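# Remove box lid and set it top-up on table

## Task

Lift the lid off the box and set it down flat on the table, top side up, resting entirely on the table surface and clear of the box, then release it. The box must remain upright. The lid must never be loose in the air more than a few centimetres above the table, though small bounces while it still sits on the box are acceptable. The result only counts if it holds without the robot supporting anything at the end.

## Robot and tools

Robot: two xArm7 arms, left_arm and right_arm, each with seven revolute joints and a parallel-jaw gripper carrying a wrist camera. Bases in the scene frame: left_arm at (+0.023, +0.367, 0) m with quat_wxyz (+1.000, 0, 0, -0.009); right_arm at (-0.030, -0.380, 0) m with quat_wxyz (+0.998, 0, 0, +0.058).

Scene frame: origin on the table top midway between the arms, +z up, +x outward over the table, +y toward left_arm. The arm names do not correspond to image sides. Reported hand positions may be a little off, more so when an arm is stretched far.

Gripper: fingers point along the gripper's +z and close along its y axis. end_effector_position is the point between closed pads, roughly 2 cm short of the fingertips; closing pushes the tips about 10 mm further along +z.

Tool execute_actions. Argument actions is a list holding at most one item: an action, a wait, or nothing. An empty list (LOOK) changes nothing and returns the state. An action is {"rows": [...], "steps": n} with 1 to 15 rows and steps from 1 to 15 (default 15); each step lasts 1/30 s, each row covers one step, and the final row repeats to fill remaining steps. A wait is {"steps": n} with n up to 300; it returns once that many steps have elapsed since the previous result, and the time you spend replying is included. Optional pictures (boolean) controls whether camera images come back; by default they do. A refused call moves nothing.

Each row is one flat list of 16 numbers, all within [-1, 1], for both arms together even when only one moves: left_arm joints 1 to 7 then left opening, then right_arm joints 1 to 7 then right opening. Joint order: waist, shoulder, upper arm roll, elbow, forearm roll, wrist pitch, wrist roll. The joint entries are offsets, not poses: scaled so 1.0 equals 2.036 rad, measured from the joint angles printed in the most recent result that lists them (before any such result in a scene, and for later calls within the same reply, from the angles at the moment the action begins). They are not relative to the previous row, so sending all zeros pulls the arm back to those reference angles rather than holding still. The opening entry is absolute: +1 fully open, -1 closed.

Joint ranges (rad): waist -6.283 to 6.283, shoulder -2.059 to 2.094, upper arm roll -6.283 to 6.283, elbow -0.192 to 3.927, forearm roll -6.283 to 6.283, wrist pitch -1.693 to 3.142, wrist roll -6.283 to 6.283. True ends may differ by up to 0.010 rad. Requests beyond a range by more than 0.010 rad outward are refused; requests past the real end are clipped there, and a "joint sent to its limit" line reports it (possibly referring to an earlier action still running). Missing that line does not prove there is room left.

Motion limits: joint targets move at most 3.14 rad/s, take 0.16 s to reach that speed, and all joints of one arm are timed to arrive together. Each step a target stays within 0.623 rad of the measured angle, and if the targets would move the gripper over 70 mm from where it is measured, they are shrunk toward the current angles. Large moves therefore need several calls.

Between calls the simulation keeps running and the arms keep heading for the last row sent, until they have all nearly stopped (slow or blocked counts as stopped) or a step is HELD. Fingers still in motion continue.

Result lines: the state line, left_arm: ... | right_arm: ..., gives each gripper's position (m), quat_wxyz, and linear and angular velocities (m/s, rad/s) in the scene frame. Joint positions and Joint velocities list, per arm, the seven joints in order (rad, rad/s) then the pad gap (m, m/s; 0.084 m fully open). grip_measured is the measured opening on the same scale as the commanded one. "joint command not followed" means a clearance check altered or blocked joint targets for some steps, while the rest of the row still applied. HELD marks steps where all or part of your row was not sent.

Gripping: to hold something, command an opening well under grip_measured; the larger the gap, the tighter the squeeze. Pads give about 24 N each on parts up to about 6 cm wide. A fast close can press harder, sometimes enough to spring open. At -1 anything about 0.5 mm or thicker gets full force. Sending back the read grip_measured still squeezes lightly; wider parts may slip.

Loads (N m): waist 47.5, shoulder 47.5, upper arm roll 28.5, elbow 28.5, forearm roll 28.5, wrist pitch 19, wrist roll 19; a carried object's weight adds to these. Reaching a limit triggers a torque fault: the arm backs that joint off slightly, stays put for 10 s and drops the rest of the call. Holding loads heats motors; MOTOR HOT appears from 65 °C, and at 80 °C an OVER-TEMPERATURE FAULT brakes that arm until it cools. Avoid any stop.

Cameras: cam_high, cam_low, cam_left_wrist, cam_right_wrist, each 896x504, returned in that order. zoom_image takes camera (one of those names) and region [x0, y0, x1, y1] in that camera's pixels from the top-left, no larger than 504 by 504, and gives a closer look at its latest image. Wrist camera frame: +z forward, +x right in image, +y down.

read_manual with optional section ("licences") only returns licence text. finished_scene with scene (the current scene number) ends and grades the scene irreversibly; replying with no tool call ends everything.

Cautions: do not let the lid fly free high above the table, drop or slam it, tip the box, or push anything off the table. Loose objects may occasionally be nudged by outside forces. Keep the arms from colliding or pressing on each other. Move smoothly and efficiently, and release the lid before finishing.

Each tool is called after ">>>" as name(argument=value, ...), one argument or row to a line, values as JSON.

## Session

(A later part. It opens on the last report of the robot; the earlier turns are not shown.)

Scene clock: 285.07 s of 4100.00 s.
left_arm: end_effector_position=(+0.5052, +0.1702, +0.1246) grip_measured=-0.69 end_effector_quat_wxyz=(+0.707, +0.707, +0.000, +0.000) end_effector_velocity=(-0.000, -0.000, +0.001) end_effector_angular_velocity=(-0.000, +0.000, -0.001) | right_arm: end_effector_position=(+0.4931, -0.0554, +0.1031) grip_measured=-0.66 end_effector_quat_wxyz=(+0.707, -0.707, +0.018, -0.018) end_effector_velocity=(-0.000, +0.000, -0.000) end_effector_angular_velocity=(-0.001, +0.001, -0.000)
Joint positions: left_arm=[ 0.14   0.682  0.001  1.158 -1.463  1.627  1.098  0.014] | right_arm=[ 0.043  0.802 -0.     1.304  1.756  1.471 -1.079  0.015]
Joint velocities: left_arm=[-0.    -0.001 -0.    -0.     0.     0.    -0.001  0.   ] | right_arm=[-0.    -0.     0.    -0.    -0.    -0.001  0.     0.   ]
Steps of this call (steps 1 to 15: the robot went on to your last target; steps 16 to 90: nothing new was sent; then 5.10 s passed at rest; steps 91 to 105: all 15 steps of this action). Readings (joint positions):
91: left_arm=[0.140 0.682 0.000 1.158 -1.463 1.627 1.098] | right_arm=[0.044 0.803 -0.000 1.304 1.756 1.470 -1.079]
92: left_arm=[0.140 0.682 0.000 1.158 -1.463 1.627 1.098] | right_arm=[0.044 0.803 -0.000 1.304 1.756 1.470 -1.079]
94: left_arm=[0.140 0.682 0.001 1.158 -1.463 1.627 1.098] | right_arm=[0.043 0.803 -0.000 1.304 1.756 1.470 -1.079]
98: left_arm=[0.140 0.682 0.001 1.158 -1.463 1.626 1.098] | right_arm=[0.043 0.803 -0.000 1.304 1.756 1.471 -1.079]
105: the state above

>>> execute_actions(
  actions=[
    {"rows": [[0,0,0,0,0,0,0,-1,-0.0004,-0.002,0,-0.001,-0.0004,0,0.001,-1],[0,0,0,0,0,0,0,-1,-0.0008,-0.005,0,-0.0026,-0.0008,0,0.0024,-1],[0,0,0,0,0,0,0,-1,-0.001,-0.008,0,-0.0041,-0.0012,-0.0004,0.0039,-1],[0,0,0,0,0,0,0,-1,-0.0012,-0.011,0,-0.0057,-0.0015,-0.0006,0.0053,-1],[0,0,0,0,0,0,0,-1,-0.0014,-0.014,0,-0.0072,-0.0018,-0.0008,0.0068,-1],[0,0,0,0,0,0,0,-1,-0.0016,-0.017,0,-0.0088,-0.002,-0.001,0.0082,-1],[0,0,0,0,0,0,0,-1,-0.0017,-0.020,0,-0.0104,-0.0023,-0.0012,0.0097,-1],[0,0,0,0,0,0,0,-1,-0.0018,-0.023,0,-0.0119,-0.0026,-0.0014,0.0112,-1],[0,0,0,0,0,0,0,-1,-0.0019,-0.026,0,-0.0135,-0.0028,-0.0016,0.0126,-1],[0,0,0,0,0,0,0,-1,-0.002,-0.029,0,-0.015,-0.003,-0.0018,0.0141,-1],[0,0,0,0,0,0,0,-1,-0.002,-0.032,0,-0.0166,-0.0032,-0.0019,0.0155,-1],[0,0,0,0,0,0,0,-1,-0.002,-0.0338,0,-0.0175,-0.0034,-0.002,0.0164,-1]], "steps": 15},
  ],
  pictures=false,
)

>>> execute_actions(
  actions=[
    {"steps": 8},
  ],
)

Scene clock: 301.83 s of 4100.00 s.
left_arm: end_effector_position=(+0.5051, +0.1699, +0.1249) grip_measured=-0.69 end_effector_quat_wxyz=(+0.707, +0.707, -0.000, -0.000) end_effector_velocity=(-0.001, -0.000, +0.000) end_effector_angular_velocity=(-0.002, +0.002, -0.001) | right_arm: end_effector_position=(+0.4924, -0.0575, +0.1278) grip_measured=-0.68 end_effector_quat_wxyz=(+0.707, -0.707, +0.018, -0.019) end_effector_velocity=(+0.001, -0.001, +0.030) end_effector_angular_velocity=(+0.002, -0.010, +0.001)
Joint positions: left_arm=[ 0.14   0.682  0.     1.158 -1.463  1.627  1.098  0.014] | right_arm=[ 0.04   0.737  0.     1.271  1.749  1.467 -1.047  0.014]
Joint velocities: left_arm=[ 0.     0.001 -0.001 -0.001 -0.     0.002 -0.001 -0.   ] | right_arm=[-0.001 -0.072  0.    -0.028 -0.005 -0.004  0.033 -0.001]
Steps of this call (steps 1 to 15: the robot went on to your last target; steps 16 to 90: nothing new was sent; then 13.27 s passed at rest; steps 91 to 105: all 15 steps of this action). Readings (joint positions):
91: left_arm=[0.140 0.682 0.001 1.158 -1.463 1.627 1.098] | right_arm=[0.043 0.803 0.000 1.304 1.756 1.471 -1.079]
92: left_arm=[0.140 0.682 0.001 1.158 -1.463 1.627 1.098] | right_arm=[0.043 0.802 0.000 1.304 1.755 1.470 -1.078]
94: left_arm=[0.140 0.682 0.001 1.158 -1.463 1.627 1.098] | right_arm=[0.043 0.797 0.000 1.300 1.755 1.470 -1.075]
98: left_arm=[0.140 0.682 0.000 1.159 -1.463 1.628 1.098] | right_arm=[0.041 0.775 0.000 1.289 1.752 1.468 -1.065]
105: the state above

Scene clock: 302.10 s of 4100.00 s.
left_arm: end_effector_position=(+0.5050, +0.1698, +0.1247) grip_measured=-0.69 end_effector_quat_wxyz=(+0.707, +0.707, +0.000, -0.000) end_effector_velocity=(+0.001, +0.000, +0.000) end_effector_angular_velocity=(-0.001, -0.001, +0.001) | right_arm: end_effector_position=(+0.4920, -0.0577, +0.1285) grip_measured=-0.68 end_effector_quat_wxyz=(+0.707, -0.707, +0.018, -0.018) end_effector_velocity=(+0.000, -0.000, +0.001) end_effector_angular_velocity=(-0.000, -0.001, -0.000)
Joint positions: left_arm=[ 0.14   0.682  0.     1.158 -1.463  1.627  1.098  0.014] | right_arm=[ 0.039  0.734  0.     1.269  1.749  1.467 -1.045  0.014]
Joint velocities: left_arm=[ 0.001  0.    -0.     0.001 -0.001  0.    -0.    -0.   ] | right_arm=[ 0.    -0.001 -0.001  0.001 -0.     0.     0.    -0.   ]
Steps of this call (steps 1 to 8: the robot went on to your last target). Readings (joint positions):
1: left_arm=[0.140 0.682 0.000 1.158 -1.463 1.627 1.098] | right_arm=[0.040 0.735 0.000 1.270 1.749 1.467 -1.046]
2: left_arm=[0.140 0.682 0.000 1.158 -1.463 1.627 1.098] | right_arm=[0.040 0.734 0.000 1.270 1.749 1.467 -1.046]
4: left_arm=[0.140 0.682 0.000 1.158 -1.463 1.627 1.098] | right_arm=[0.040 0.734 0.000 1.269 1.749 1.467 -1.045]
8: the state above

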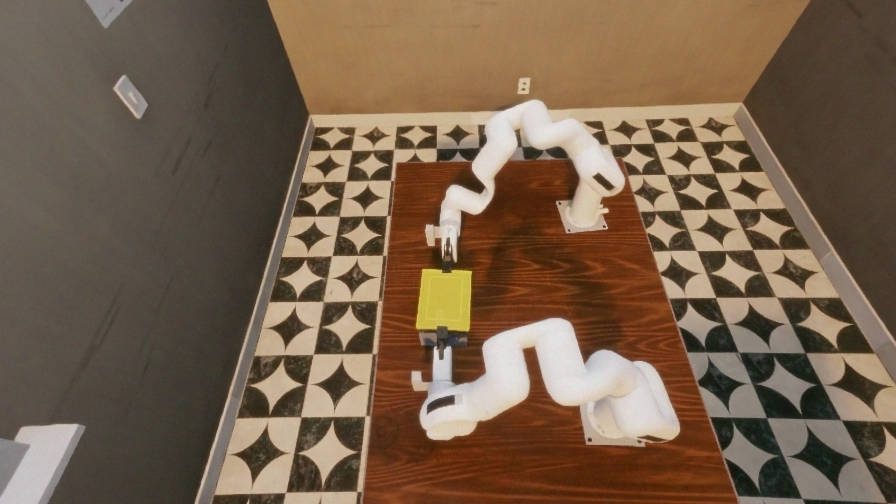

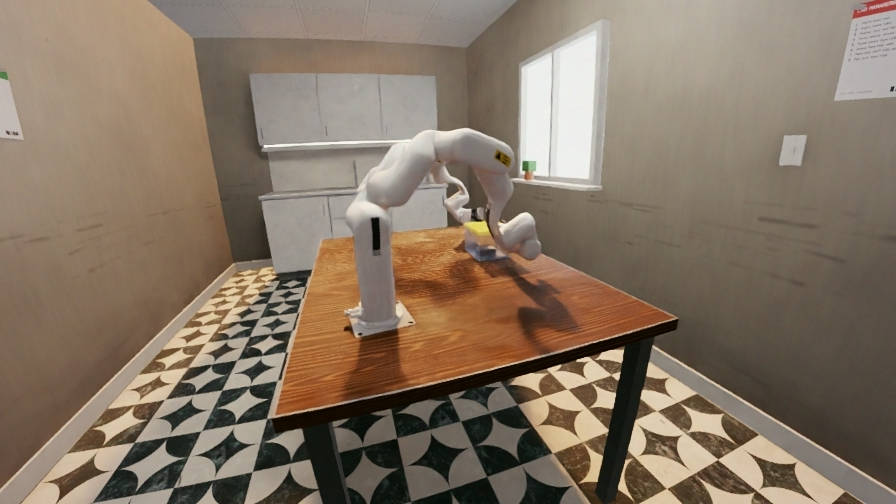

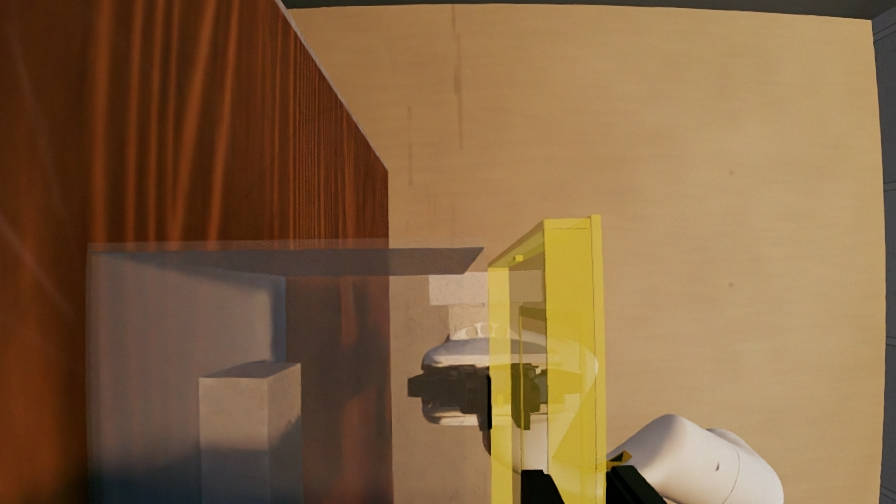

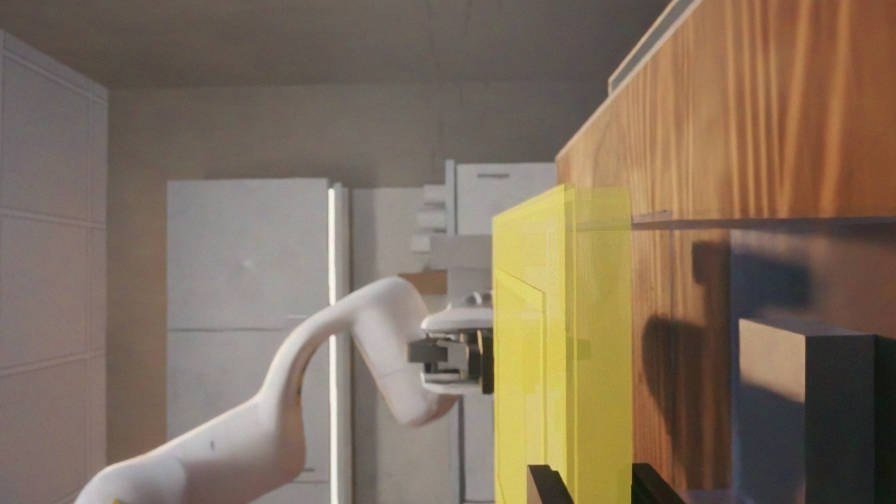

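>>> execute_actions(
  actions=[
    {"rows": [[0,-0.002,0,-0.0009,0,0,-0.0012,-1,0,-0.002,0,-0.0009,0,0,0.0011,-1],[0,-0.0045,0,-0.0019,0,0.0003,-0.0026,-1,0,-0.0043,0,-0.0019,-0.0002,-0.0004,0.0024,-1],[0,-0.007,0,-0.003,-0.0002,0.0004,-0.004,-1,0,-0.0067,0,-0.0029,-0.0004,-0.0007,0.0038,-1],[0,-0.0095,0,-0.004,-0.0003,0.0006,-0.0055,-1,0,-0.009,0,-0.0039,-0.0005,-0.001,0.0051,-1],[0,-0.0115,0,-0.0048,-0.0004,0.0007,-0.0067,-1,0,-0.011,0,-0.0047,-0.0006,-0.0011,0.0062,-1],[0,-0.0131,0,-0.0055,-0.0004,0.0008,-0.0076,-1,0,-0.0125,0,-0.0054,-0.0007,-0.0013,0.0071,-1],[0,-0.0131,0,-0.0055,-0.0004,0.0008,-0.0076,-1,0,-0.0125,0,-0.0054,-0.0007,-0.0013,0.0071,-1],[0,-0.0131,0,-0.0055,-0.0004,0.0008,-0.0076,-1,0,-0.0125,0,-0.0054,-0.0007,-0.0013,0.0071,-1],[0,-0.0131,0,-0.0055,-0.0004,0.0008,-0.0076,-1,0,-0.0125,0,-0.0054,-0.0007,-0.0013,0.0071,-1],[0,-0.0131,0,-0.0055,-0.0004,0.0008,-0.0076,-0.7,0,-0.0125,0,-0.0054,-0.0007,-0.0013,0.0071,-1],[0,-0.0131,0,-0.0055,-0.0004,0.0008,-0.0076,-0.64,0,-0.0125,0,-0.0054,-0.0007,-0.0013,0.0071,-1],[0,-0.0131,0,-0.0055,-0.0004,0.0008,-0.0076,-0.58,0,-0.0125,0,-0.0054,-0.0007,-0.0013,0.0071,-1]], "steps": 15},
  ],
  pictures=false,
)

>>> execute_actions(
  actions=[
    {"rows": [[-0.002,-0.0002,0,-0.0004,-0.0018,-0.0009,0,-0.58,0,0,0,0,0,0,0,-1],[-0.004,-0.0004,0,-0.0008,-0.0036,-0.0018,0,-0.58,0,0,0,0,0,0,0,-1],[-0.006,-0.0006,0,-0.0012,-0.0054,-0.0027,0.0003,-0.58,0,0,0,0,0,0,0,-1],[-0.008,-0.0008,0,-0.0016,-0.0071,-0.0036,0.0005,-0.58,0,0,0,0,0,0,0,-1],[-0.0098,-0.001,0,-0.002,-0.0087,-0.0045,0.0006,-0.58,0,0,0,0,0,0,0,-1],[-0.0098,-0.001,0,-0.002,-0.0087,-0.0045,0.0006,-0.58,0,0,0,0,0,0,0,-1],[-0.0098,-0.001,0,-0.002,-0.0087,-0.0045,0.0006,-0.58,0,0,0,0,0,0,0,-1],[-0.0098,-0.001,0,-0.002,-0.0087,-0.0045,0.0006,-0.58,0,0,0,0,0,0,0,-1],[-0.0098,-0.001,0,-0.002,-0.0087,-0.0045,0.0006,-0.58,0,0,0,0,0,0,0,-1],[-0.0098,-0.001,0,-0.002,-0.0087,-0.0045,0.0006,-0.66,0,0,0,0,0,0,0,-1],[-0.0098,-0.001,0,-0.002,-0.0087,-0.0045,0.0006,-0.74,0,0,0,0,0,0,0,-1],[-0.0098,-0.001,0,-0.002,-0.0087,-0.0045,0.0006,-0.85,0,0,0,0,0,0,0,-1],[-0.0098,-0.001,0,-0.002,-0.0087,-0.0045,0.0006,-1,0,0,0,0,0,0,0,-1]], "steps": 15},
  ],
)

Scene clock: 338.37 s of 4100.00 s.
left_arm: end_effector_position=(+0.5052, +0.1706, +0.1341) grip_measured=-0.62 end_effector_quat_wxyz=(+0.707, +0.708, +0.001, +0.000) end_effector_velocity=(+0.003, +0.010, -0.004) end_effector_angular_velocity=(+0.010, +0.004, +0.019) | right_arm: end_effector_position=(+0.4923, -0.0586, +0.1382) grip_measured=-0.68 end_effector_quat_wxyz=(+0.707, -0.707, +0.019, -0.018) end_effector_velocity=(+0.005, -0.009, -0.003) end_effector_angular_velocity=(-0.009, +0.002, -0.016)
Joint positions: left_arm=[ 0.14   0.656  0.002  1.147 -1.463  1.628  1.082  0.017] | right_arm=[ 0.039  0.709 -0.001  1.257  1.748  1.464 -1.031  0.014]
Joint velocities: left_arm=[ 0.007  0.002  0.013  0.     0.    -0.003 -0.001  0.018] | right_arm=[-0.006  0.    -0.011 -0.001  0.    -0.003  0.001 -0.   ]
Steps of this call (steps 1 to 15: the robot went on to your last target; steps 16 to 90: nothing new was sent; then 32.77 s passed at rest; steps 91 to 105: all 15 steps of this action). Readings (joint positions):
91: left_arm=[0.140 0.682 0.001 1.158 -1.463 1.627 1.098] | right_arm=[0.039 0.734 -0.000 1.269 1.749 1.467 -1.045]
92: left_arm=[0.140 0.682 0.001 1.158 -1.463 1.627 1.097] | right_arm=[0.039 0.733 -0.000 1.268 1.749 1.467 -1.045]
94: left_arm=[0.140 0.677 0.001 1.155 -1.463 1.627 1.094] | right_arm=[0.039 0.729 -0.000 1.266 1.749 1.466 -1.042]
98: left_arm=[0.140 0.660 0.001 1.149 -1.463 1.628 1.085] | right_arm=[0.039 0.713 -0.000 1.260 1.748 1.465 -1.034]
105: the state above

Scene clock: 338.87 s of 4100.00 s.
left_arm: end_effector_position=(+0.5051, +0.1615, +0.1342) grip_measured=-0.68 end_effector_quat_wxyz=(+0.707, +0.707, +0.001, +0.000) end_effector_velocity=(-0.001, -0.000, -0.000) end_effector_angular_velocity=(-0.000, +0.001, +0.000) | right_arm: end_effector_position=(+0.4923, -0.0584, +0.1383) grip_measured=-0.68 end_effector_quat_wxyz=(+0.707, -0.707, +0.019, -0.018) end_effector_velocity=(+0.000, -0.001, +0.000) end_effector_angular_velocity=(-0.001, -0.001, -0.001)
Joint positions: left_arm=[ 0.12   0.654  0.002  1.143 -1.481  1.619  1.083  0.014] | right_arm=[ 0.039  0.709 -0.     1.258  1.748  1.464 -1.031  0.014]
Joint velocities: left_arm=[-0.001  0.     0.    -0.002 -0.001 -0.     0.001 -0.   ] | right_arm=[-0.    -0.001 -0.001 -0.     0.     0.     0.    -0.   ]
Steps of this call (steps 1 to 15: all 15 steps of this action). Readings (joint positions):
1: left_arm=[0.140 0.656 0.002 1.147 -1.464 1.628 1.082] | right_arm=[0.039 0.709 -0.001 1.257 1.748 1.464 -1.031]
2: left_arm=[0.140 0.656 0.002 1.147 -1.464 1.627 1.082] | right_arm=[0.039 0.709 -0.001 1.257 1.748 1.464 -1.031]
4: left_arm=[0.135 0.656 0.003 1.146 -1.468 1.625 1.082] | right_arm=[0.039 0.709 -0.001 1.257 1.748 1.464 -1.031]
8: left_arm=[0.123 0.654 0.001 1.143 -1.479 1.620 1.083] | right_arm=[0.039 0.709 -0.001 1.257 1.748 1.464 -1.031]
15: the state above

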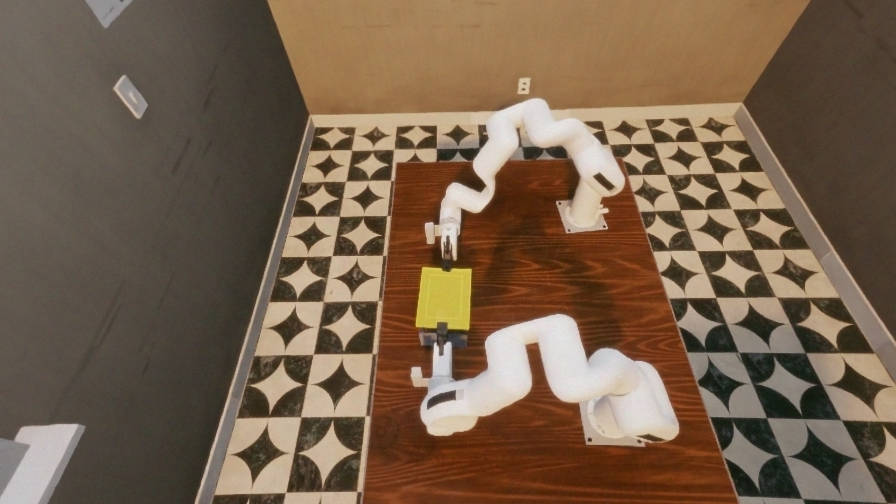

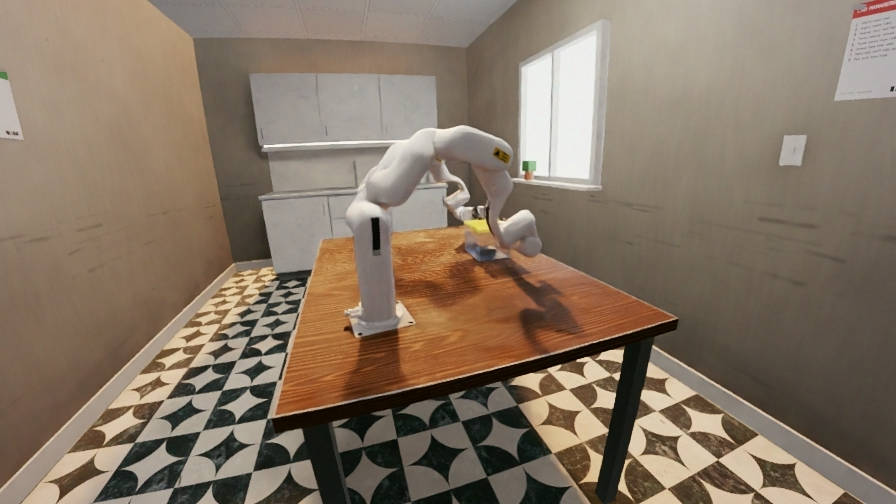

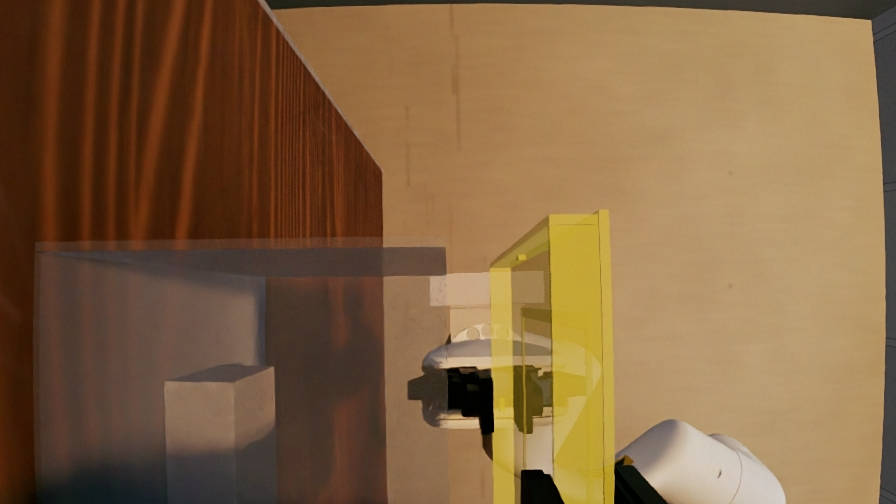

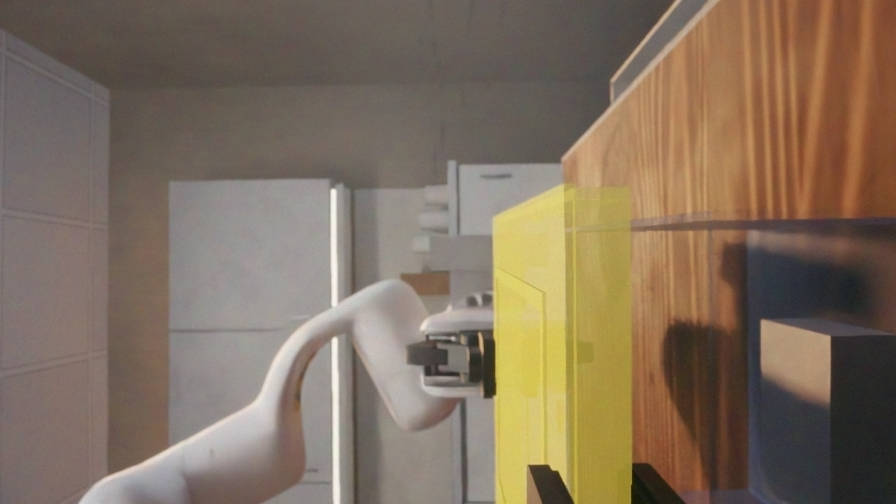

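>>> execute_actions(
  actions=[
    {"rows": [[0.0003,-0.0027,0,-0.005,0.0004,-0.0001,0.0023,-1,0.0004,-0.0028,0,-0.0052,0.0006,0.0003,-0.0023,-1],[0.0009,-0.0072,0,-0.0132,0.0011,-0.0003,0.0062,-1,0.0011,-0.0076,0,-0.0137,0.0016,0.0007,-0.0062,-1],[0.0016,-0.0135,0,-0.0248,0.002,-0.0005,0.0116,-1,0.0021,-0.0142,0,-0.0258,0.003,0.0013,-0.0116,-1],[0.0025,-0.0207,0,-0.0381,0.0031,-0.0008,0.0178,-1,0.0033,-0.0218,0,-0.0395,0.0046,0.0019,-0.0178,-1],[0.0034,-0.0278,0,-0.0513,0.0042,-0.0011,0.024,-1,0.0044,-0.0294,0,-0.0533,0.0062,0.0026,-0.024,-1],[0.0043,-0.035,0,-0.0645,0.0053,-0.0014,0.0302,-1,0.0056,-0.0369,0,-0.067,0.0078,0.0033,-0.0302,-1],[0.0052,-0.0422,0,-0.0778,0.0064,-0.0016,0.0364,-1,0.0068,-0.0445,0,-0.0807,0.0095,0.0039,-0.0364,-1],[0.0061,-0.0494,0,-0.091,0.0076,-0.0019,0.0426,-1,0.008,-0.0521,0,-0.0945,0.0112,0.0046,-0.0426,-1],[0.0071,-0.0566,0,-0.1043,0.0088,-0.0022,0.0488,-1,0.0093,-0.0597,0,-0.1082,0.013,0.0053,-0.0488,-1],[0.0081,-0.0638,0,-0.1175,0.01,-0.0025,0.055,-1,0.0106,-0.0672,0,-0.122,0.0147,0.006,-0.055,-1],[0.0091,-0.0709,0,-0.1307,0.0112,-0.0028,0.0612,-1,0.0119,-0.0748,0,-0.1357,0.0165,0.0066,-0.0612,-1],[0.0101,-0.0781,0,-0.144,0.0125,-0.003,0.0674,-1,0.0133,-0.0824,0,-0.1495,0.0183,0.0073,-0.0674,-1],[0.0109,-0.0835,0,-0.1539,0.0134,-0.0033,0.0721,-1,0.0143,-0.0881,0,-0.1598,0.0197,0.0078,-0.0721,-1],[0.0116,-0.088,0,-0.1622,0.0143,-0.0034,0.076,-1,0.0152,-0.0928,0,-0.1684,0.0209,0.0082,-0.076,-1],[0.0119,-0.0898,0,-0.1655,0.0146,-0.0035,0.0775,-1,0.0156,-0.0947,0,-0.1718,0.0214,0.0084,-0.0775,-1]], "steps": 15},
  ],
  pictures=false,
)

>>> execute_actions(
  actions=[
    {"steps": 10},
  ],
)

Scene clock: 379.47 s of 4100.00 s.
left_arm: end_effector_position=(+0.4287, +0.1621, +0.1339) grip_measured=-0.68 end_effector_quat_wxyz=(+0.707, +0.708, +0.000, +0.001) end_effector_velocity=(-0.211, -0.002, +0.001) end_effector_angular_velocity=(-0.001, -0.006, -0.003) | right_arm: end_effector_position=(+0.4162, -0.0579, +0.1384) grip_measured=-0.68 end_effector_quat_wxyz=(+0.707, -0.707, +0.019, -0.018) end_effector_velocity=(-0.212, -0.002, -0.001) end_effector_angular_velocity=(-0.004, +0.004, +0.002)
Joint positions: left_arm=[ 0.14   0.505  0.002  0.868 -1.457  1.613  1.211  0.014] | right_arm=[ 0.064  0.552 -0.     0.973  1.782  1.478 -1.159  0.014]
Joint velocities: left_arm=[ 0.055 -0.389  0.    -0.715  0.069 -0.015  0.332  0.   ] | right_arm=[ 0.074 -0.409  0.002 -0.745  0.096  0.036 -0.333 -0.   ]
Steps of this call (steps 1 to 15: the robot went on to your last target; steps 16 to 90: nothing new was sent; then 37.10 s passed at rest; steps 91 to 105: all 15 steps of this action). Readings (joint positions):
91: left_arm=[0.120 0.654 0.002 1.143 -1.481 1.619 1.084] | right_arm=[0.039 0.709 -0.001 1.257 1.748 1.464 -1.031]
92: left_arm=[0.120 0.653 0.002 1.141 -1.481 1.619 1.085] | right_arm=[0.039 0.708 -0.001 1.256 1.748 1.464 -1.032]
94: left_arm=[0.121 0.645 0.002 1.126 -1.480 1.618 1.092] | right_arm=[0.040 0.699 -0.001 1.241 1.750 1.465 -1.039]
98: left_arm=[0.126 0.603 0.002 1.050 -1.474 1.617 1.127] | right_arm=[0.047 0.656 -0.001 1.161 1.759 1.469 -1.074]
105: the state above

Scene clock: 379.80 s of 4100.00 s.
left_arm: end_effector_position=(+0.4105, +0.1618, +0.1342) grip_measured=-0.68 end_effector_quat_wxyz=(+0.707, +0.708, -0.001, +0.002) end_effector_velocity=(-0.002, +0.000, -0.001) end_effector_angular_velocity=(+0.001, +0.002, +0.000) | right_arm: end_effector_position=(+0.3981, -0.0583, +0.1386) grip_measured=-0.68 end_effector_quat_wxyz=(+0.707, -0.707, +0.018, -0.019) end_effector_velocity=(-0.002, +0.000, -0.001) end_effector_angular_velocity=(-0.000, +0.003, +0.001)
Joint positions: left_arm=[ 0.144  0.472  0.002  0.807 -1.452  1.612  1.241  0.014] | right_arm=[ 0.071  0.517 -0.     0.909  1.791  1.481 -1.188  0.014]
Joint velocities: left_arm=[ 0.    -0.003  0.001 -0.007  0.002 -0.001  0.002  0.   ] | right_arm=[ 0.001 -0.002  0.    -0.007  0.001  0.    -0.002 -0.   ]
Steps of this call (steps 1 to 10: the robot went on to your last target). Readings (joint positions):
1: left_arm=[0.141 0.493 0.002 0.846 -1.455 1.613 1.222] | right_arm=[0.067 0.540 -0.000 0.950 1.785 1.479 -1.169]
2: left_arm=[0.143 0.484 0.002 0.829 -1.453 1.613 1.229] | right_arm=[0.068 0.530 -0.000 0.932 1.787 1.480 -1.177]
4: left_arm=[0.144 0.475 0.002 0.812 -1.452 1.612 1.237] | right_arm=[0.070 0.520 -0.000 0.914 1.790 1.480 -1.185]
8: left_arm=[0.144 0.472 0.002 0.808 -1.452 1.612 1.241] | right_arm=[0.071 0.517 -0.000 0.910 1.791 1.481 -1.188]
10: the state above

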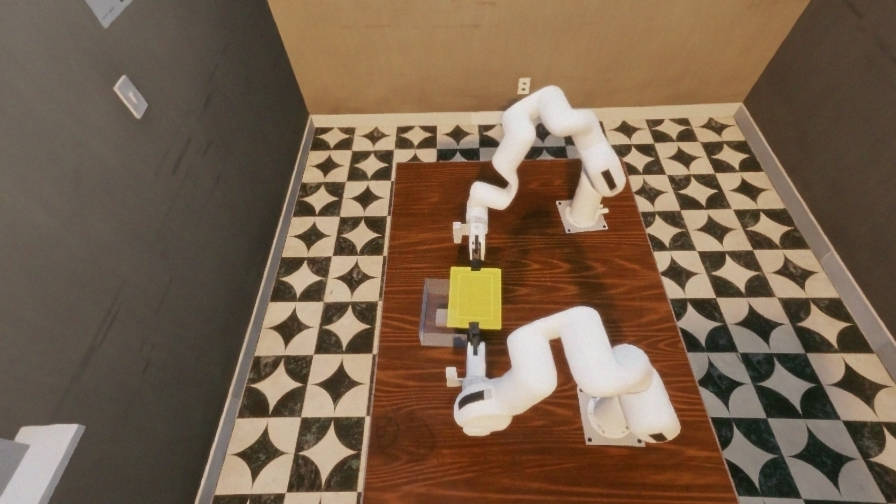

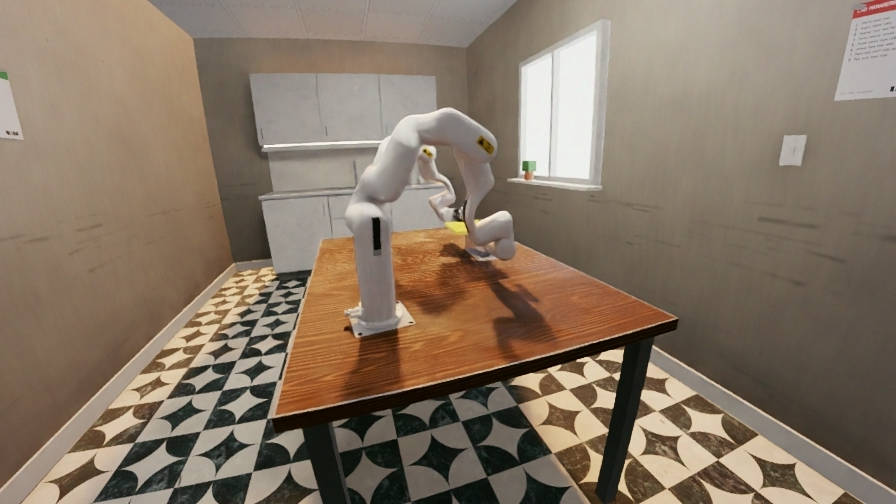

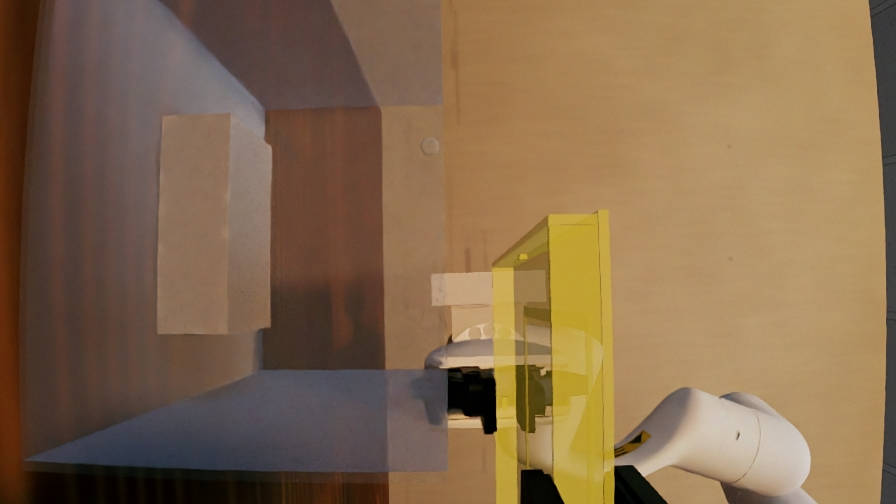

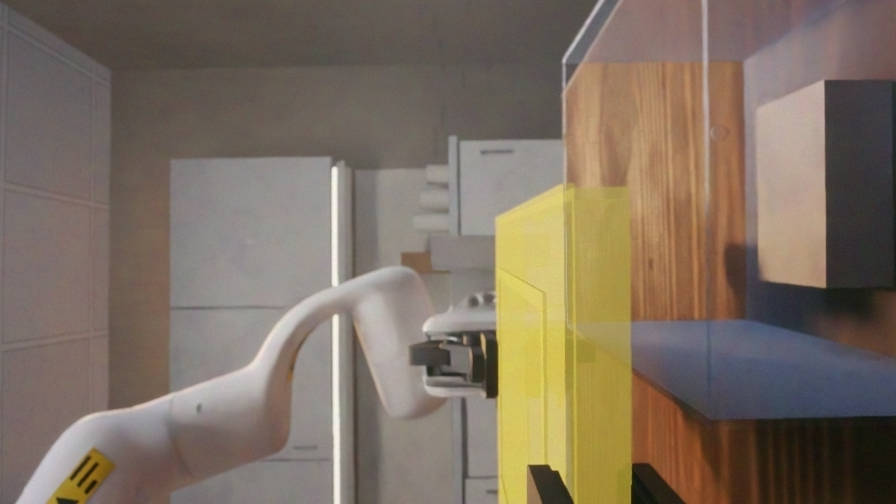

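>>> execute_actions(
  actions=[
    {"rows": [[0.0004,-0.0024,0,-0.0045,0.0005,-0.0001,0.002,-1,0.0005,-0.0025,0,-0.0046,0.0006,0.0003,-0.0021,-1],[0.0011,-0.0063,0,-0.0119,0.0012,-0.0004,0.0055,-1,0.0014,-0.0067,0,-0.0122,0.0017,0.0008,-0.0056,-1],[0.0021,-0.0119,0,-0.0223,0.0024,-0.0007,0.0102,-1,0.0028,-0.0125,0,-0.0229,0.0033,0.0014,-0.0104,-1],[0.0034,-0.0182,0,-0.0342,0.0037,-0.0011,0.0157,-1,0.0044,-0.0192,0,-0.0351,0.0052,0.0022,-0.016,-1],[0.0047,-0.0246,0,-0.0461,0.0052,-0.0015,0.0212,-1,0.0061,-0.0258,0,-0.0473,0.0072,0.003,-0.0215,-1],[0.0061,-0.0309,0,-0.058,0.0067,-0.0019,0.0266,-1,0.0078,-0.0325,0,-0.0595,0.0093,0.0037,-0.0271,-1],[0.0075,-0.0373,0,-0.0699,0.0083,-0.0023,0.0321,-1,0.0097,-0.0392,0,-0.0717,0.0115,0.0045,-0.0327,-1],[0.009,-0.0436,0,-0.0818,0.01,-0.0027,0.0376,-1,0.0117,-0.0458,0,-0.0839,0.0139,0.0053,-0.0382,-1],[0.0106,-0.05,0,-0.0937,0.0118,-0.0031,0.043,-1,0.0137,-0.0525,0,-0.0961,0.0163,0.006,-0.0438,-1],[0.0123,-0.0563,0,-0.1056,0.0136,-0.0035,0.0485,-1,0.0158,-0.0591,0,-0.1083,0.0188,0.0068,-0.0493,-1],[0.014,-0.0626,0,-0.1176,0.0155,-0.0039,0.054,-1,0.0181,-0.0658,0,-0.1206,0.0214,0.0076,-0.0549,-1],[0.0158,-0.069,0,-0.1295,0.0174,-0.0043,0.0594,-1,0.0204,-0.0725,0,-0.1328,0.0241,0.0084,-0.0605,-1],[0.0171,-0.0737,0,-0.1384,0.019,-0.0046,0.0635,-1,0.0222,-0.0775,0,-0.1419,0.0263,0.0089,-0.0646,-1],[0.0183,-0.0777,0,-0.1458,0.0203,-0.0048,0.0669,-1,0.0237,-0.0816,0,-0.1495,0.0281,0.0094,-0.0681,-1],[0.0188,-0.0793,0,-0.1488,0.0208,-0.0049,0.0683,-1,0.0243,-0.0833,0,-0.1526,0.0288,0.0096,-0.0695,-1]], "steps": 15},
  ],
  pictures=false,
)

>>> execute_actions(
  actions=[
    {"steps": 12},
  ],
)

Scene clock: 400.23 s of 4100.00 s.
left_arm: end_effector_position=(+0.3328, +0.1620, +0.1338) grip_measured=-0.68 end_effector_quat_wxyz=(+0.707, +0.708, +0.000, +0.001) end_effector_velocity=(-0.209, -0.001, +0.000) end_effector_angular_velocity=(-0.002, +0.013, -0.002) | right_arm: end_effector_position=(+0.3204, -0.0580, +0.1384) grip_measured=-0.68 end_effector_quat_wxyz=(+0.707, -0.707, +0.018, -0.018) end_effector_velocity=(-0.210, -0.001, -0.002) end_effector_angular_velocity=(-0.004, +0.008, -0.002)
Joint positions: left_arm=[ 0.174  0.34   0.002  0.559 -1.418  1.604  1.354  0.014] | right_arm=[ 0.109  0.378 -0.     0.655  1.837  1.497 -1.304  0.014]
Joint velocities: left_arm=[ 0.094 -0.34   0.002 -0.642  0.105 -0.022  0.29  -0.   ] | right_arm=[ 0.122 -0.357  0.002 -0.66   0.142  0.042 -0.294 -0.   ]
Steps of this call (steps 1 to 30: the robot went on to your last target; steps 31 to 90: nothing new was sent; then 16.93 s passed at rest; steps 91 to 105: all 15 steps of this action). Readings (joint positions):
91: left_arm=[0.144 0.471 0.002 0.806 -1.451 1.612 1.241] | right_arm=[0.071 0.516 -0.000 0.908 1.791 1.481 -1.189]
92: left_arm=[0.145 0.470 0.002 0.804 -1.451 1.612 1.242] | right_arm=[0.071 0.515 -0.000 0.906 1.791 1.481 -1.190]
94: left_arm=[0.146 0.463 0.001 0.792 -1.450 1.611 1.248] | right_arm=[0.072 0.508 -0.001 0.894 1.794 1.482 -1.196]
98: left_arm=[0.153 0.426 0.001 0.722 -1.442 1.609 1.280] | right_arm=[0.082 0.469 -0.001 0.822 1.805 1.486 -1.228]
105: the state above

Scene clock: 400.63 s of 4100.00 s.
left_arm: end_effector_position=(+0.3153, +0.1617, +0.1341) grip_measured=-0.68 end_effector_quat_wxyz=(+0.707, +0.707, -0.000, +0.001) end_effector_velocity=(-0.002, +0.000, -0.001) end_effector_angular_velocity=(-0.000, +0.004, -0.000) | right_arm: end_effector_position=(+0.3029, -0.0582, +0.1386) grip_measured=-0.68 end_effector_quat_wxyz=(+0.707, -0.707, +0.018, -0.019) end_effector_velocity=(-0.003, -0.000, -0.001) end_effector_angular_velocity=(-0.001, +0.005, +0.001)
Joint positions: left_arm=[ 0.183  0.311  0.001  0.505 -1.409  1.602  1.38   0.014] | right_arm=[ 0.12   0.347 -0.     0.599  1.85   1.5   -1.33   0.014]
Joint velocities: left_arm=[ 0.001 -0.001  0.001 -0.006  0.002 -0.     0.001  0.   ] | right_arm=[ 0.001 -0.001  0.001 -0.006  0.     0.    -0.001 -0.   ]
Steps of this call (steps 1 to 12: the robot went on to your last target). Readings (joint positions):
1: left_arm=[0.177 0.329 0.002 0.539 -1.415 1.603 1.363] | right_arm=[0.113 0.367 -0.000 0.635 1.841 1.498 -1.313]
2: left_arm=[0.180 0.321 0.002 0.524 -1.412 1.603 1.370] | right_arm=[0.116 0.359 -0.000 0.619 1.844 1.499 -1.320]
4: left_arm=[0.182 0.314 0.002 0.509 -1.410 1.602 1.377] | right_arm=[0.119 0.351 -0.000 0.604 1.848 1.500 -1.326]
8: left_arm=[0.182 0.311 0.001 0.506 -1.410 1.602 1.380] | right_arm=[0.120 0.348 -0.001 0.600 1.850 1.500 -1.329]
12: the state above

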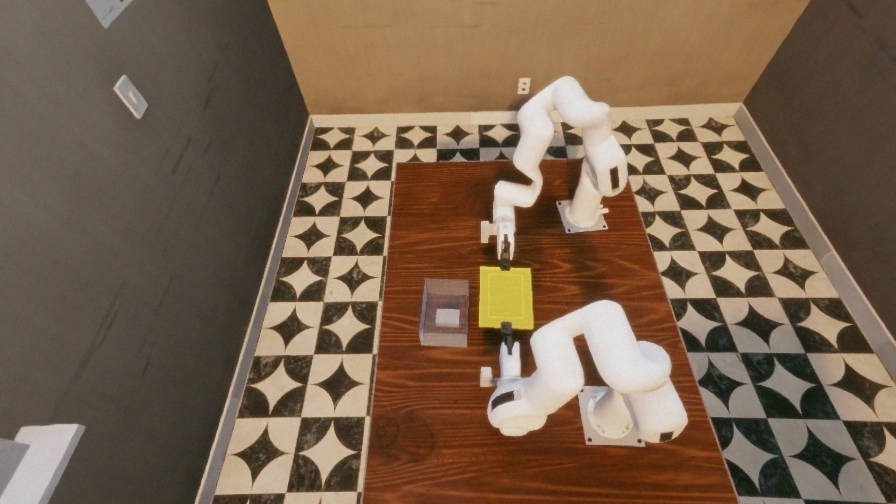

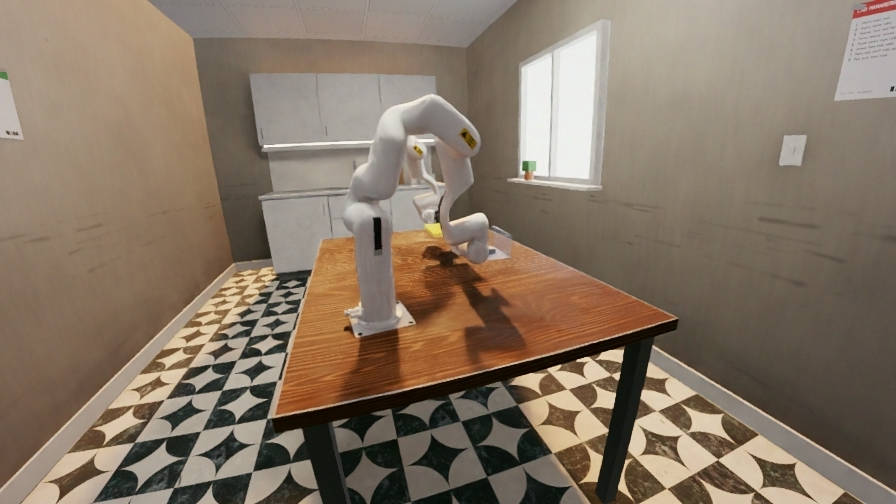

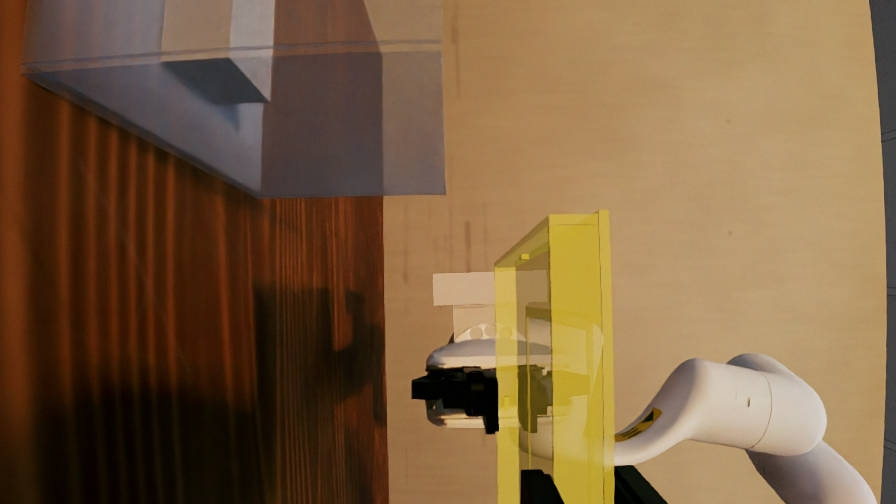

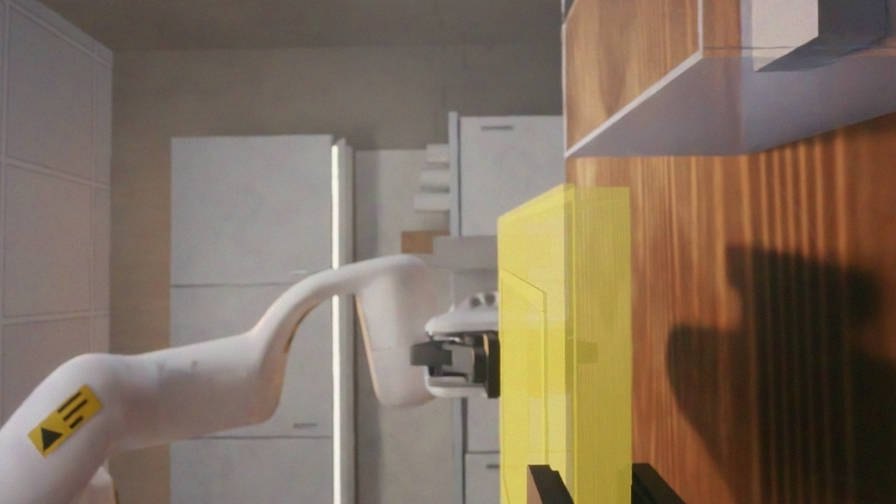

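>>> execute_actions(
  actions=[
    {"rows": [[0,0,0,0,0,0,0,-0.64,0,0,0,0,0,0,0,-0.64],[0,0,0,0,0,0,0,-0.58,0,0,0,0,0,0,0,-0.58],[-0.002,-0.0005,0,-0.0004,-0.001,-0.0047,-0.0003,-0.55,0.0017,0,0,0.0005,0.0004,-0.0048,0.0006,-0.55],[-0.006,-0.0015,0,-0.0011,-0.0031,-0.0141,-0.0009,-0.53,0.0052,0,0,0.0014,0.0012,-0.0145,0.0018,-0.53],[-0.0113,-0.0028,0,-0.002,-0.0059,-0.0266,-0.0018,-0.52,0.0098,0,0,0.0026,0.0023,-0.0274,0.0035,-0.52],[-0.0172,-0.0043,0,-0.0031,-0.0091,-0.0407,-0.0027,-0.51,0.0151,-0.0001,0,0.0039,0.0036,-0.0419,0.0053,-0.51],[-0.0232,-0.0058,0,-0.0041,-0.0122,-0.0548,-0.0036,-0.5,0.0203,-0.0001,0,0.0053,0.0048,-0.0564,0.0072,-0.5],[-0.0292,-0.0073,0,-0.0052,-0.0154,-0.0689,-0.0045,-0.49,0.0255,-0.0001,0,0.0066,0.0061,-0.0709,0.009,-0.49],[-0.0351,-0.0089,0,-0.0063,-0.0185,-0.0831,-0.0055,-0.48,0.0307,-0.0002,0,0.008,0.0073,-0.0854,0.0109,-0.48],[-0.0411,-0.0104,0,-0.0073,-0.0216,-0.0972,-0.0064,-0.47,0.0359,-0.0002,0,0.0093,0.0086,-0.0999,0.0127,-0.47],[-0.0471,-0.0119,0,-0.0084,-0.0248,-0.1113,-0.0073,-0.46,0.0411,-0.0002,0,0.0107,0.0098,-0.1145,0.0146,-0.46],[-0.053,-0.0134,0,-0.0094,-0.0279,-0.1254,-0.0082,-0.45,0.0463,-0.0002,0,0.012,0.011,-0.129,0.0164,-0.45],[-0.0583,-0.0147,0,-0.0104,-0.0307,-0.1379,-0.0091,-0.44,0.051,-0.0003,0,0.0132,0.0121,-0.1419,0.018,-0.44],[-0.063,-0.0159,0,-0.0112,-0.0332,-0.1489,-0.0098,-0.43,0.055,-0.0003,0,0.0143,0.0131,-0.1531,0.0195,-0.43],[-0.0663,-0.0167,0,-0.0118,-0.0349,-0.1567,-0.0103,-0.42,0.0579,-0.0003,0,0.015,0.0138,-0.1612,0.0205,-0.42]], "steps": 15},
  ],
  pictures=false,
)

>>> execute_actions(
  actions=[
    {"steps": 12},
  ],
)

Scene clock: 493.40 s of 4100.00 s.
left_arm: end_effector_position=(+0.3150, +0.1560, +0.0854) grip_measured=-0.45 end_effector_quat_wxyz=(+0.624, +0.781, +0.000, -0.000) end_effector_velocity=(-0.003, -0.002, -0.154) end_effector_angular_velocity=(+0.741, -0.011, +0.000) | right_arm: end_effector_position=(+0.3021, -0.0521, +0.0897) grip_measured=-0.46 end_effector_quat_wxyz=(-0.625, +0.780, -0.020, +0.014) end_effector_velocity=(-0.003, +0.004, -0.155) end_effector_angular_velocity=(-0.744, +0.025, -0.001)
Joint positions: left_arm=[ 0.083  0.285  0.001  0.487 -1.462  1.367  1.364  0.024] | right_arm=[ 0.207  0.347 -0.     0.622  1.87   1.259 -1.299  0.024]
Joint velocities: left_arm=[-0.342 -0.086 -0.004 -0.061 -0.179 -0.793 -0.053  0.014] | right_arm=[ 0.3   -0.001  0.004  0.077  0.07  -0.821  0.104  0.014]
Steps of this call (steps 1 to 30: the robot went on to your last target; steps 31 to 90: nothing new was sent; then 89.27 s passed at rest; steps 91 to 105: all 15 steps of this action). Readings (joint positions):
91: left_arm=[0.183 0.310 0.002 0.504 -1.409 1.602 1.380] | right_arm=[0.120 0.347 -0.000 0.599 1.850 1.500 -1.330]
92: left_arm=[0.183 0.310 0.002 0.504 -1.409 1.602 1.380] | right_arm=[0.120 0.347 -0.000 0.599 1.850 1.500 -1.330]
94: left_arm=[0.182 0.310 0.002 0.505 -1.410 1.599 1.380] | right_arm=[0.121 0.347 -0.001 0.599 1.850 1.499 -1.330]
98: left_arm=[0.161 0.305 0.003 0.501 -1.421 1.548 1.377] | right_arm=[0.138 0.347 -0.002 0.605 1.854 1.447 -1.323]
105: the state above

Scene clock: 493.80 s of 4100.00 s.
left_arm: end_effector_position=(+0.3151, +0.1571, +0.0696) grip_measured=-0.44 end_effector_quat_wxyz=(+0.593, +0.805, +0.000, +0.001) end_effector_velocity=(-0.001, -0.000, -0.001) end_effector_angular_velocity=(+0.002, +0.002, -0.000) | right_arm: end_effector_position=(+0.3024, -0.0530, +0.0737) grip_measured=-0.44 end_effector_quat_wxyz=(-0.594, +0.804, -0.021, +0.015) end_effector_velocity=(-0.001, +0.001, -0.001) end_effector_angular_velocity=(-0.003, +0.002, +0.002)
Joint positions: left_arm=[ 0.048  0.277  0.002  0.481 -1.48   1.283  1.359  0.025] | right_arm=[ 0.238  0.347 -0.001  0.63   1.878  1.173 -1.288  0.025]
Joint velocities: left_arm=[-0.002  0.002 -0.001 -0.001 -0.002 -0.003  0.001  0.   ] | right_arm=[ 0.002  0.001  0.002 -0.001  0.    -0.003  0.     0.   ]
Steps of this call (steps 1 to 12: the robot went on to your last target). Readings (joint positions):
1: left_arm=[0.072 0.283 0.001 0.486 -1.467 1.341 1.363] | right_arm=[0.217 0.347 -0.000 0.624 1.873 1.233 -1.296]
2: left_arm=[0.062 0.280 0.001 0.484 -1.472 1.320 1.361] | right_arm=[0.225 0.347 0.000 0.627 1.874 1.211 -1.293]
4: left_arm=[0.052 0.278 0.001 0.482 -1.478 1.295 1.360] | right_arm=[0.234 0.347 0.000 0.629 1.877 1.185 -1.290]
8: left_arm=[0.048 0.277 0.002 0.481 -1.480 1.284 1.359] | right_arm=[0.237 0.347 -0.001 0.630 1.878 1.174 -1.288]
12: the state above

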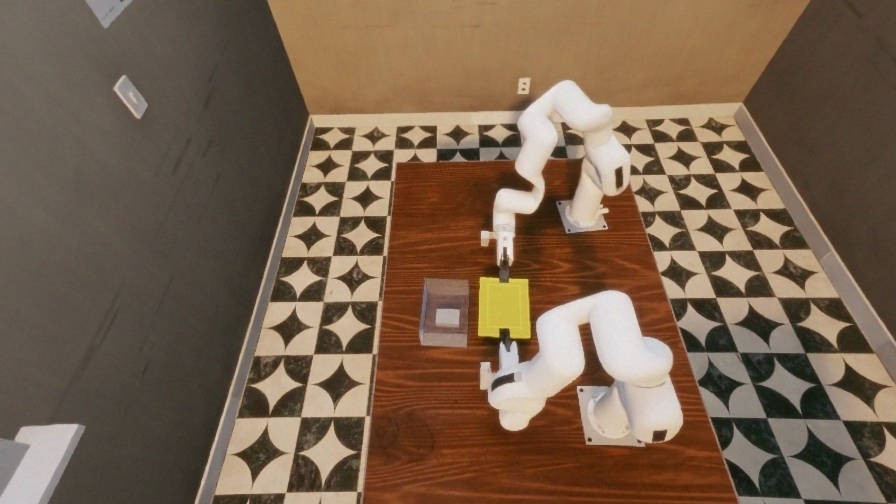

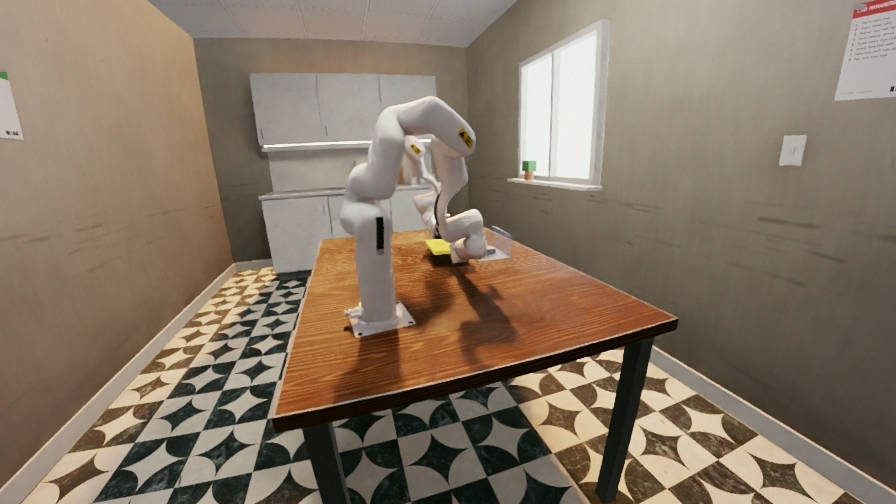

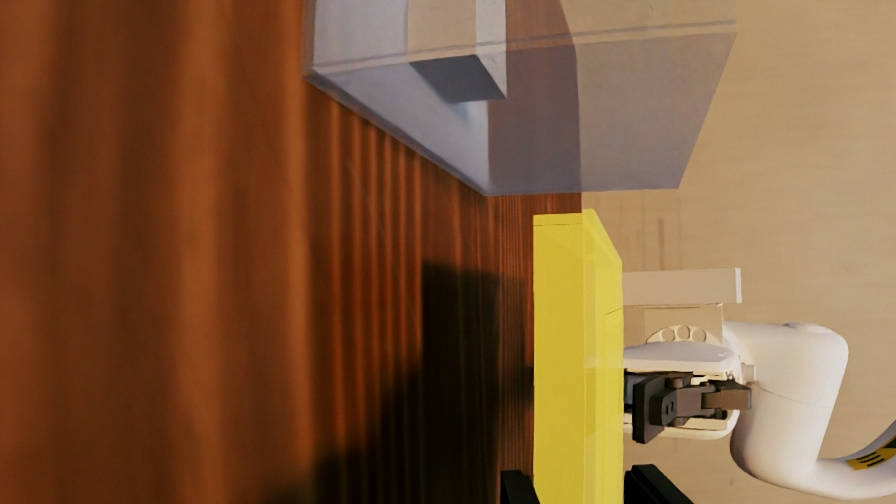

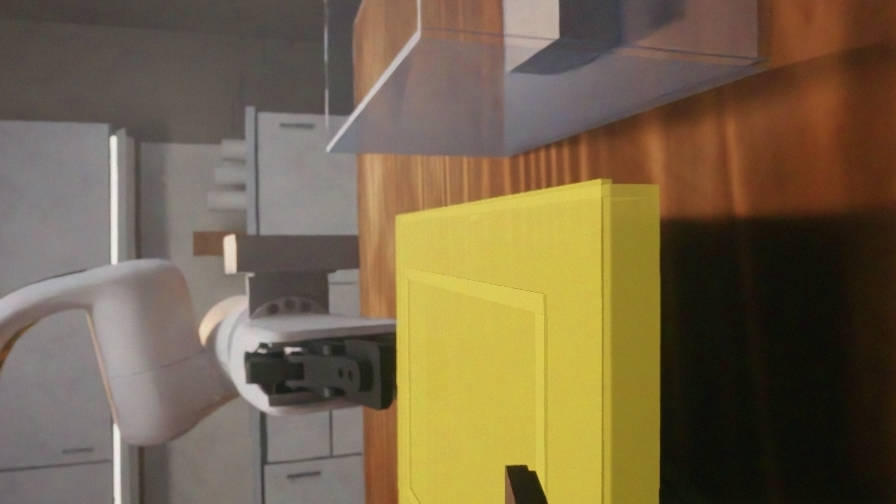

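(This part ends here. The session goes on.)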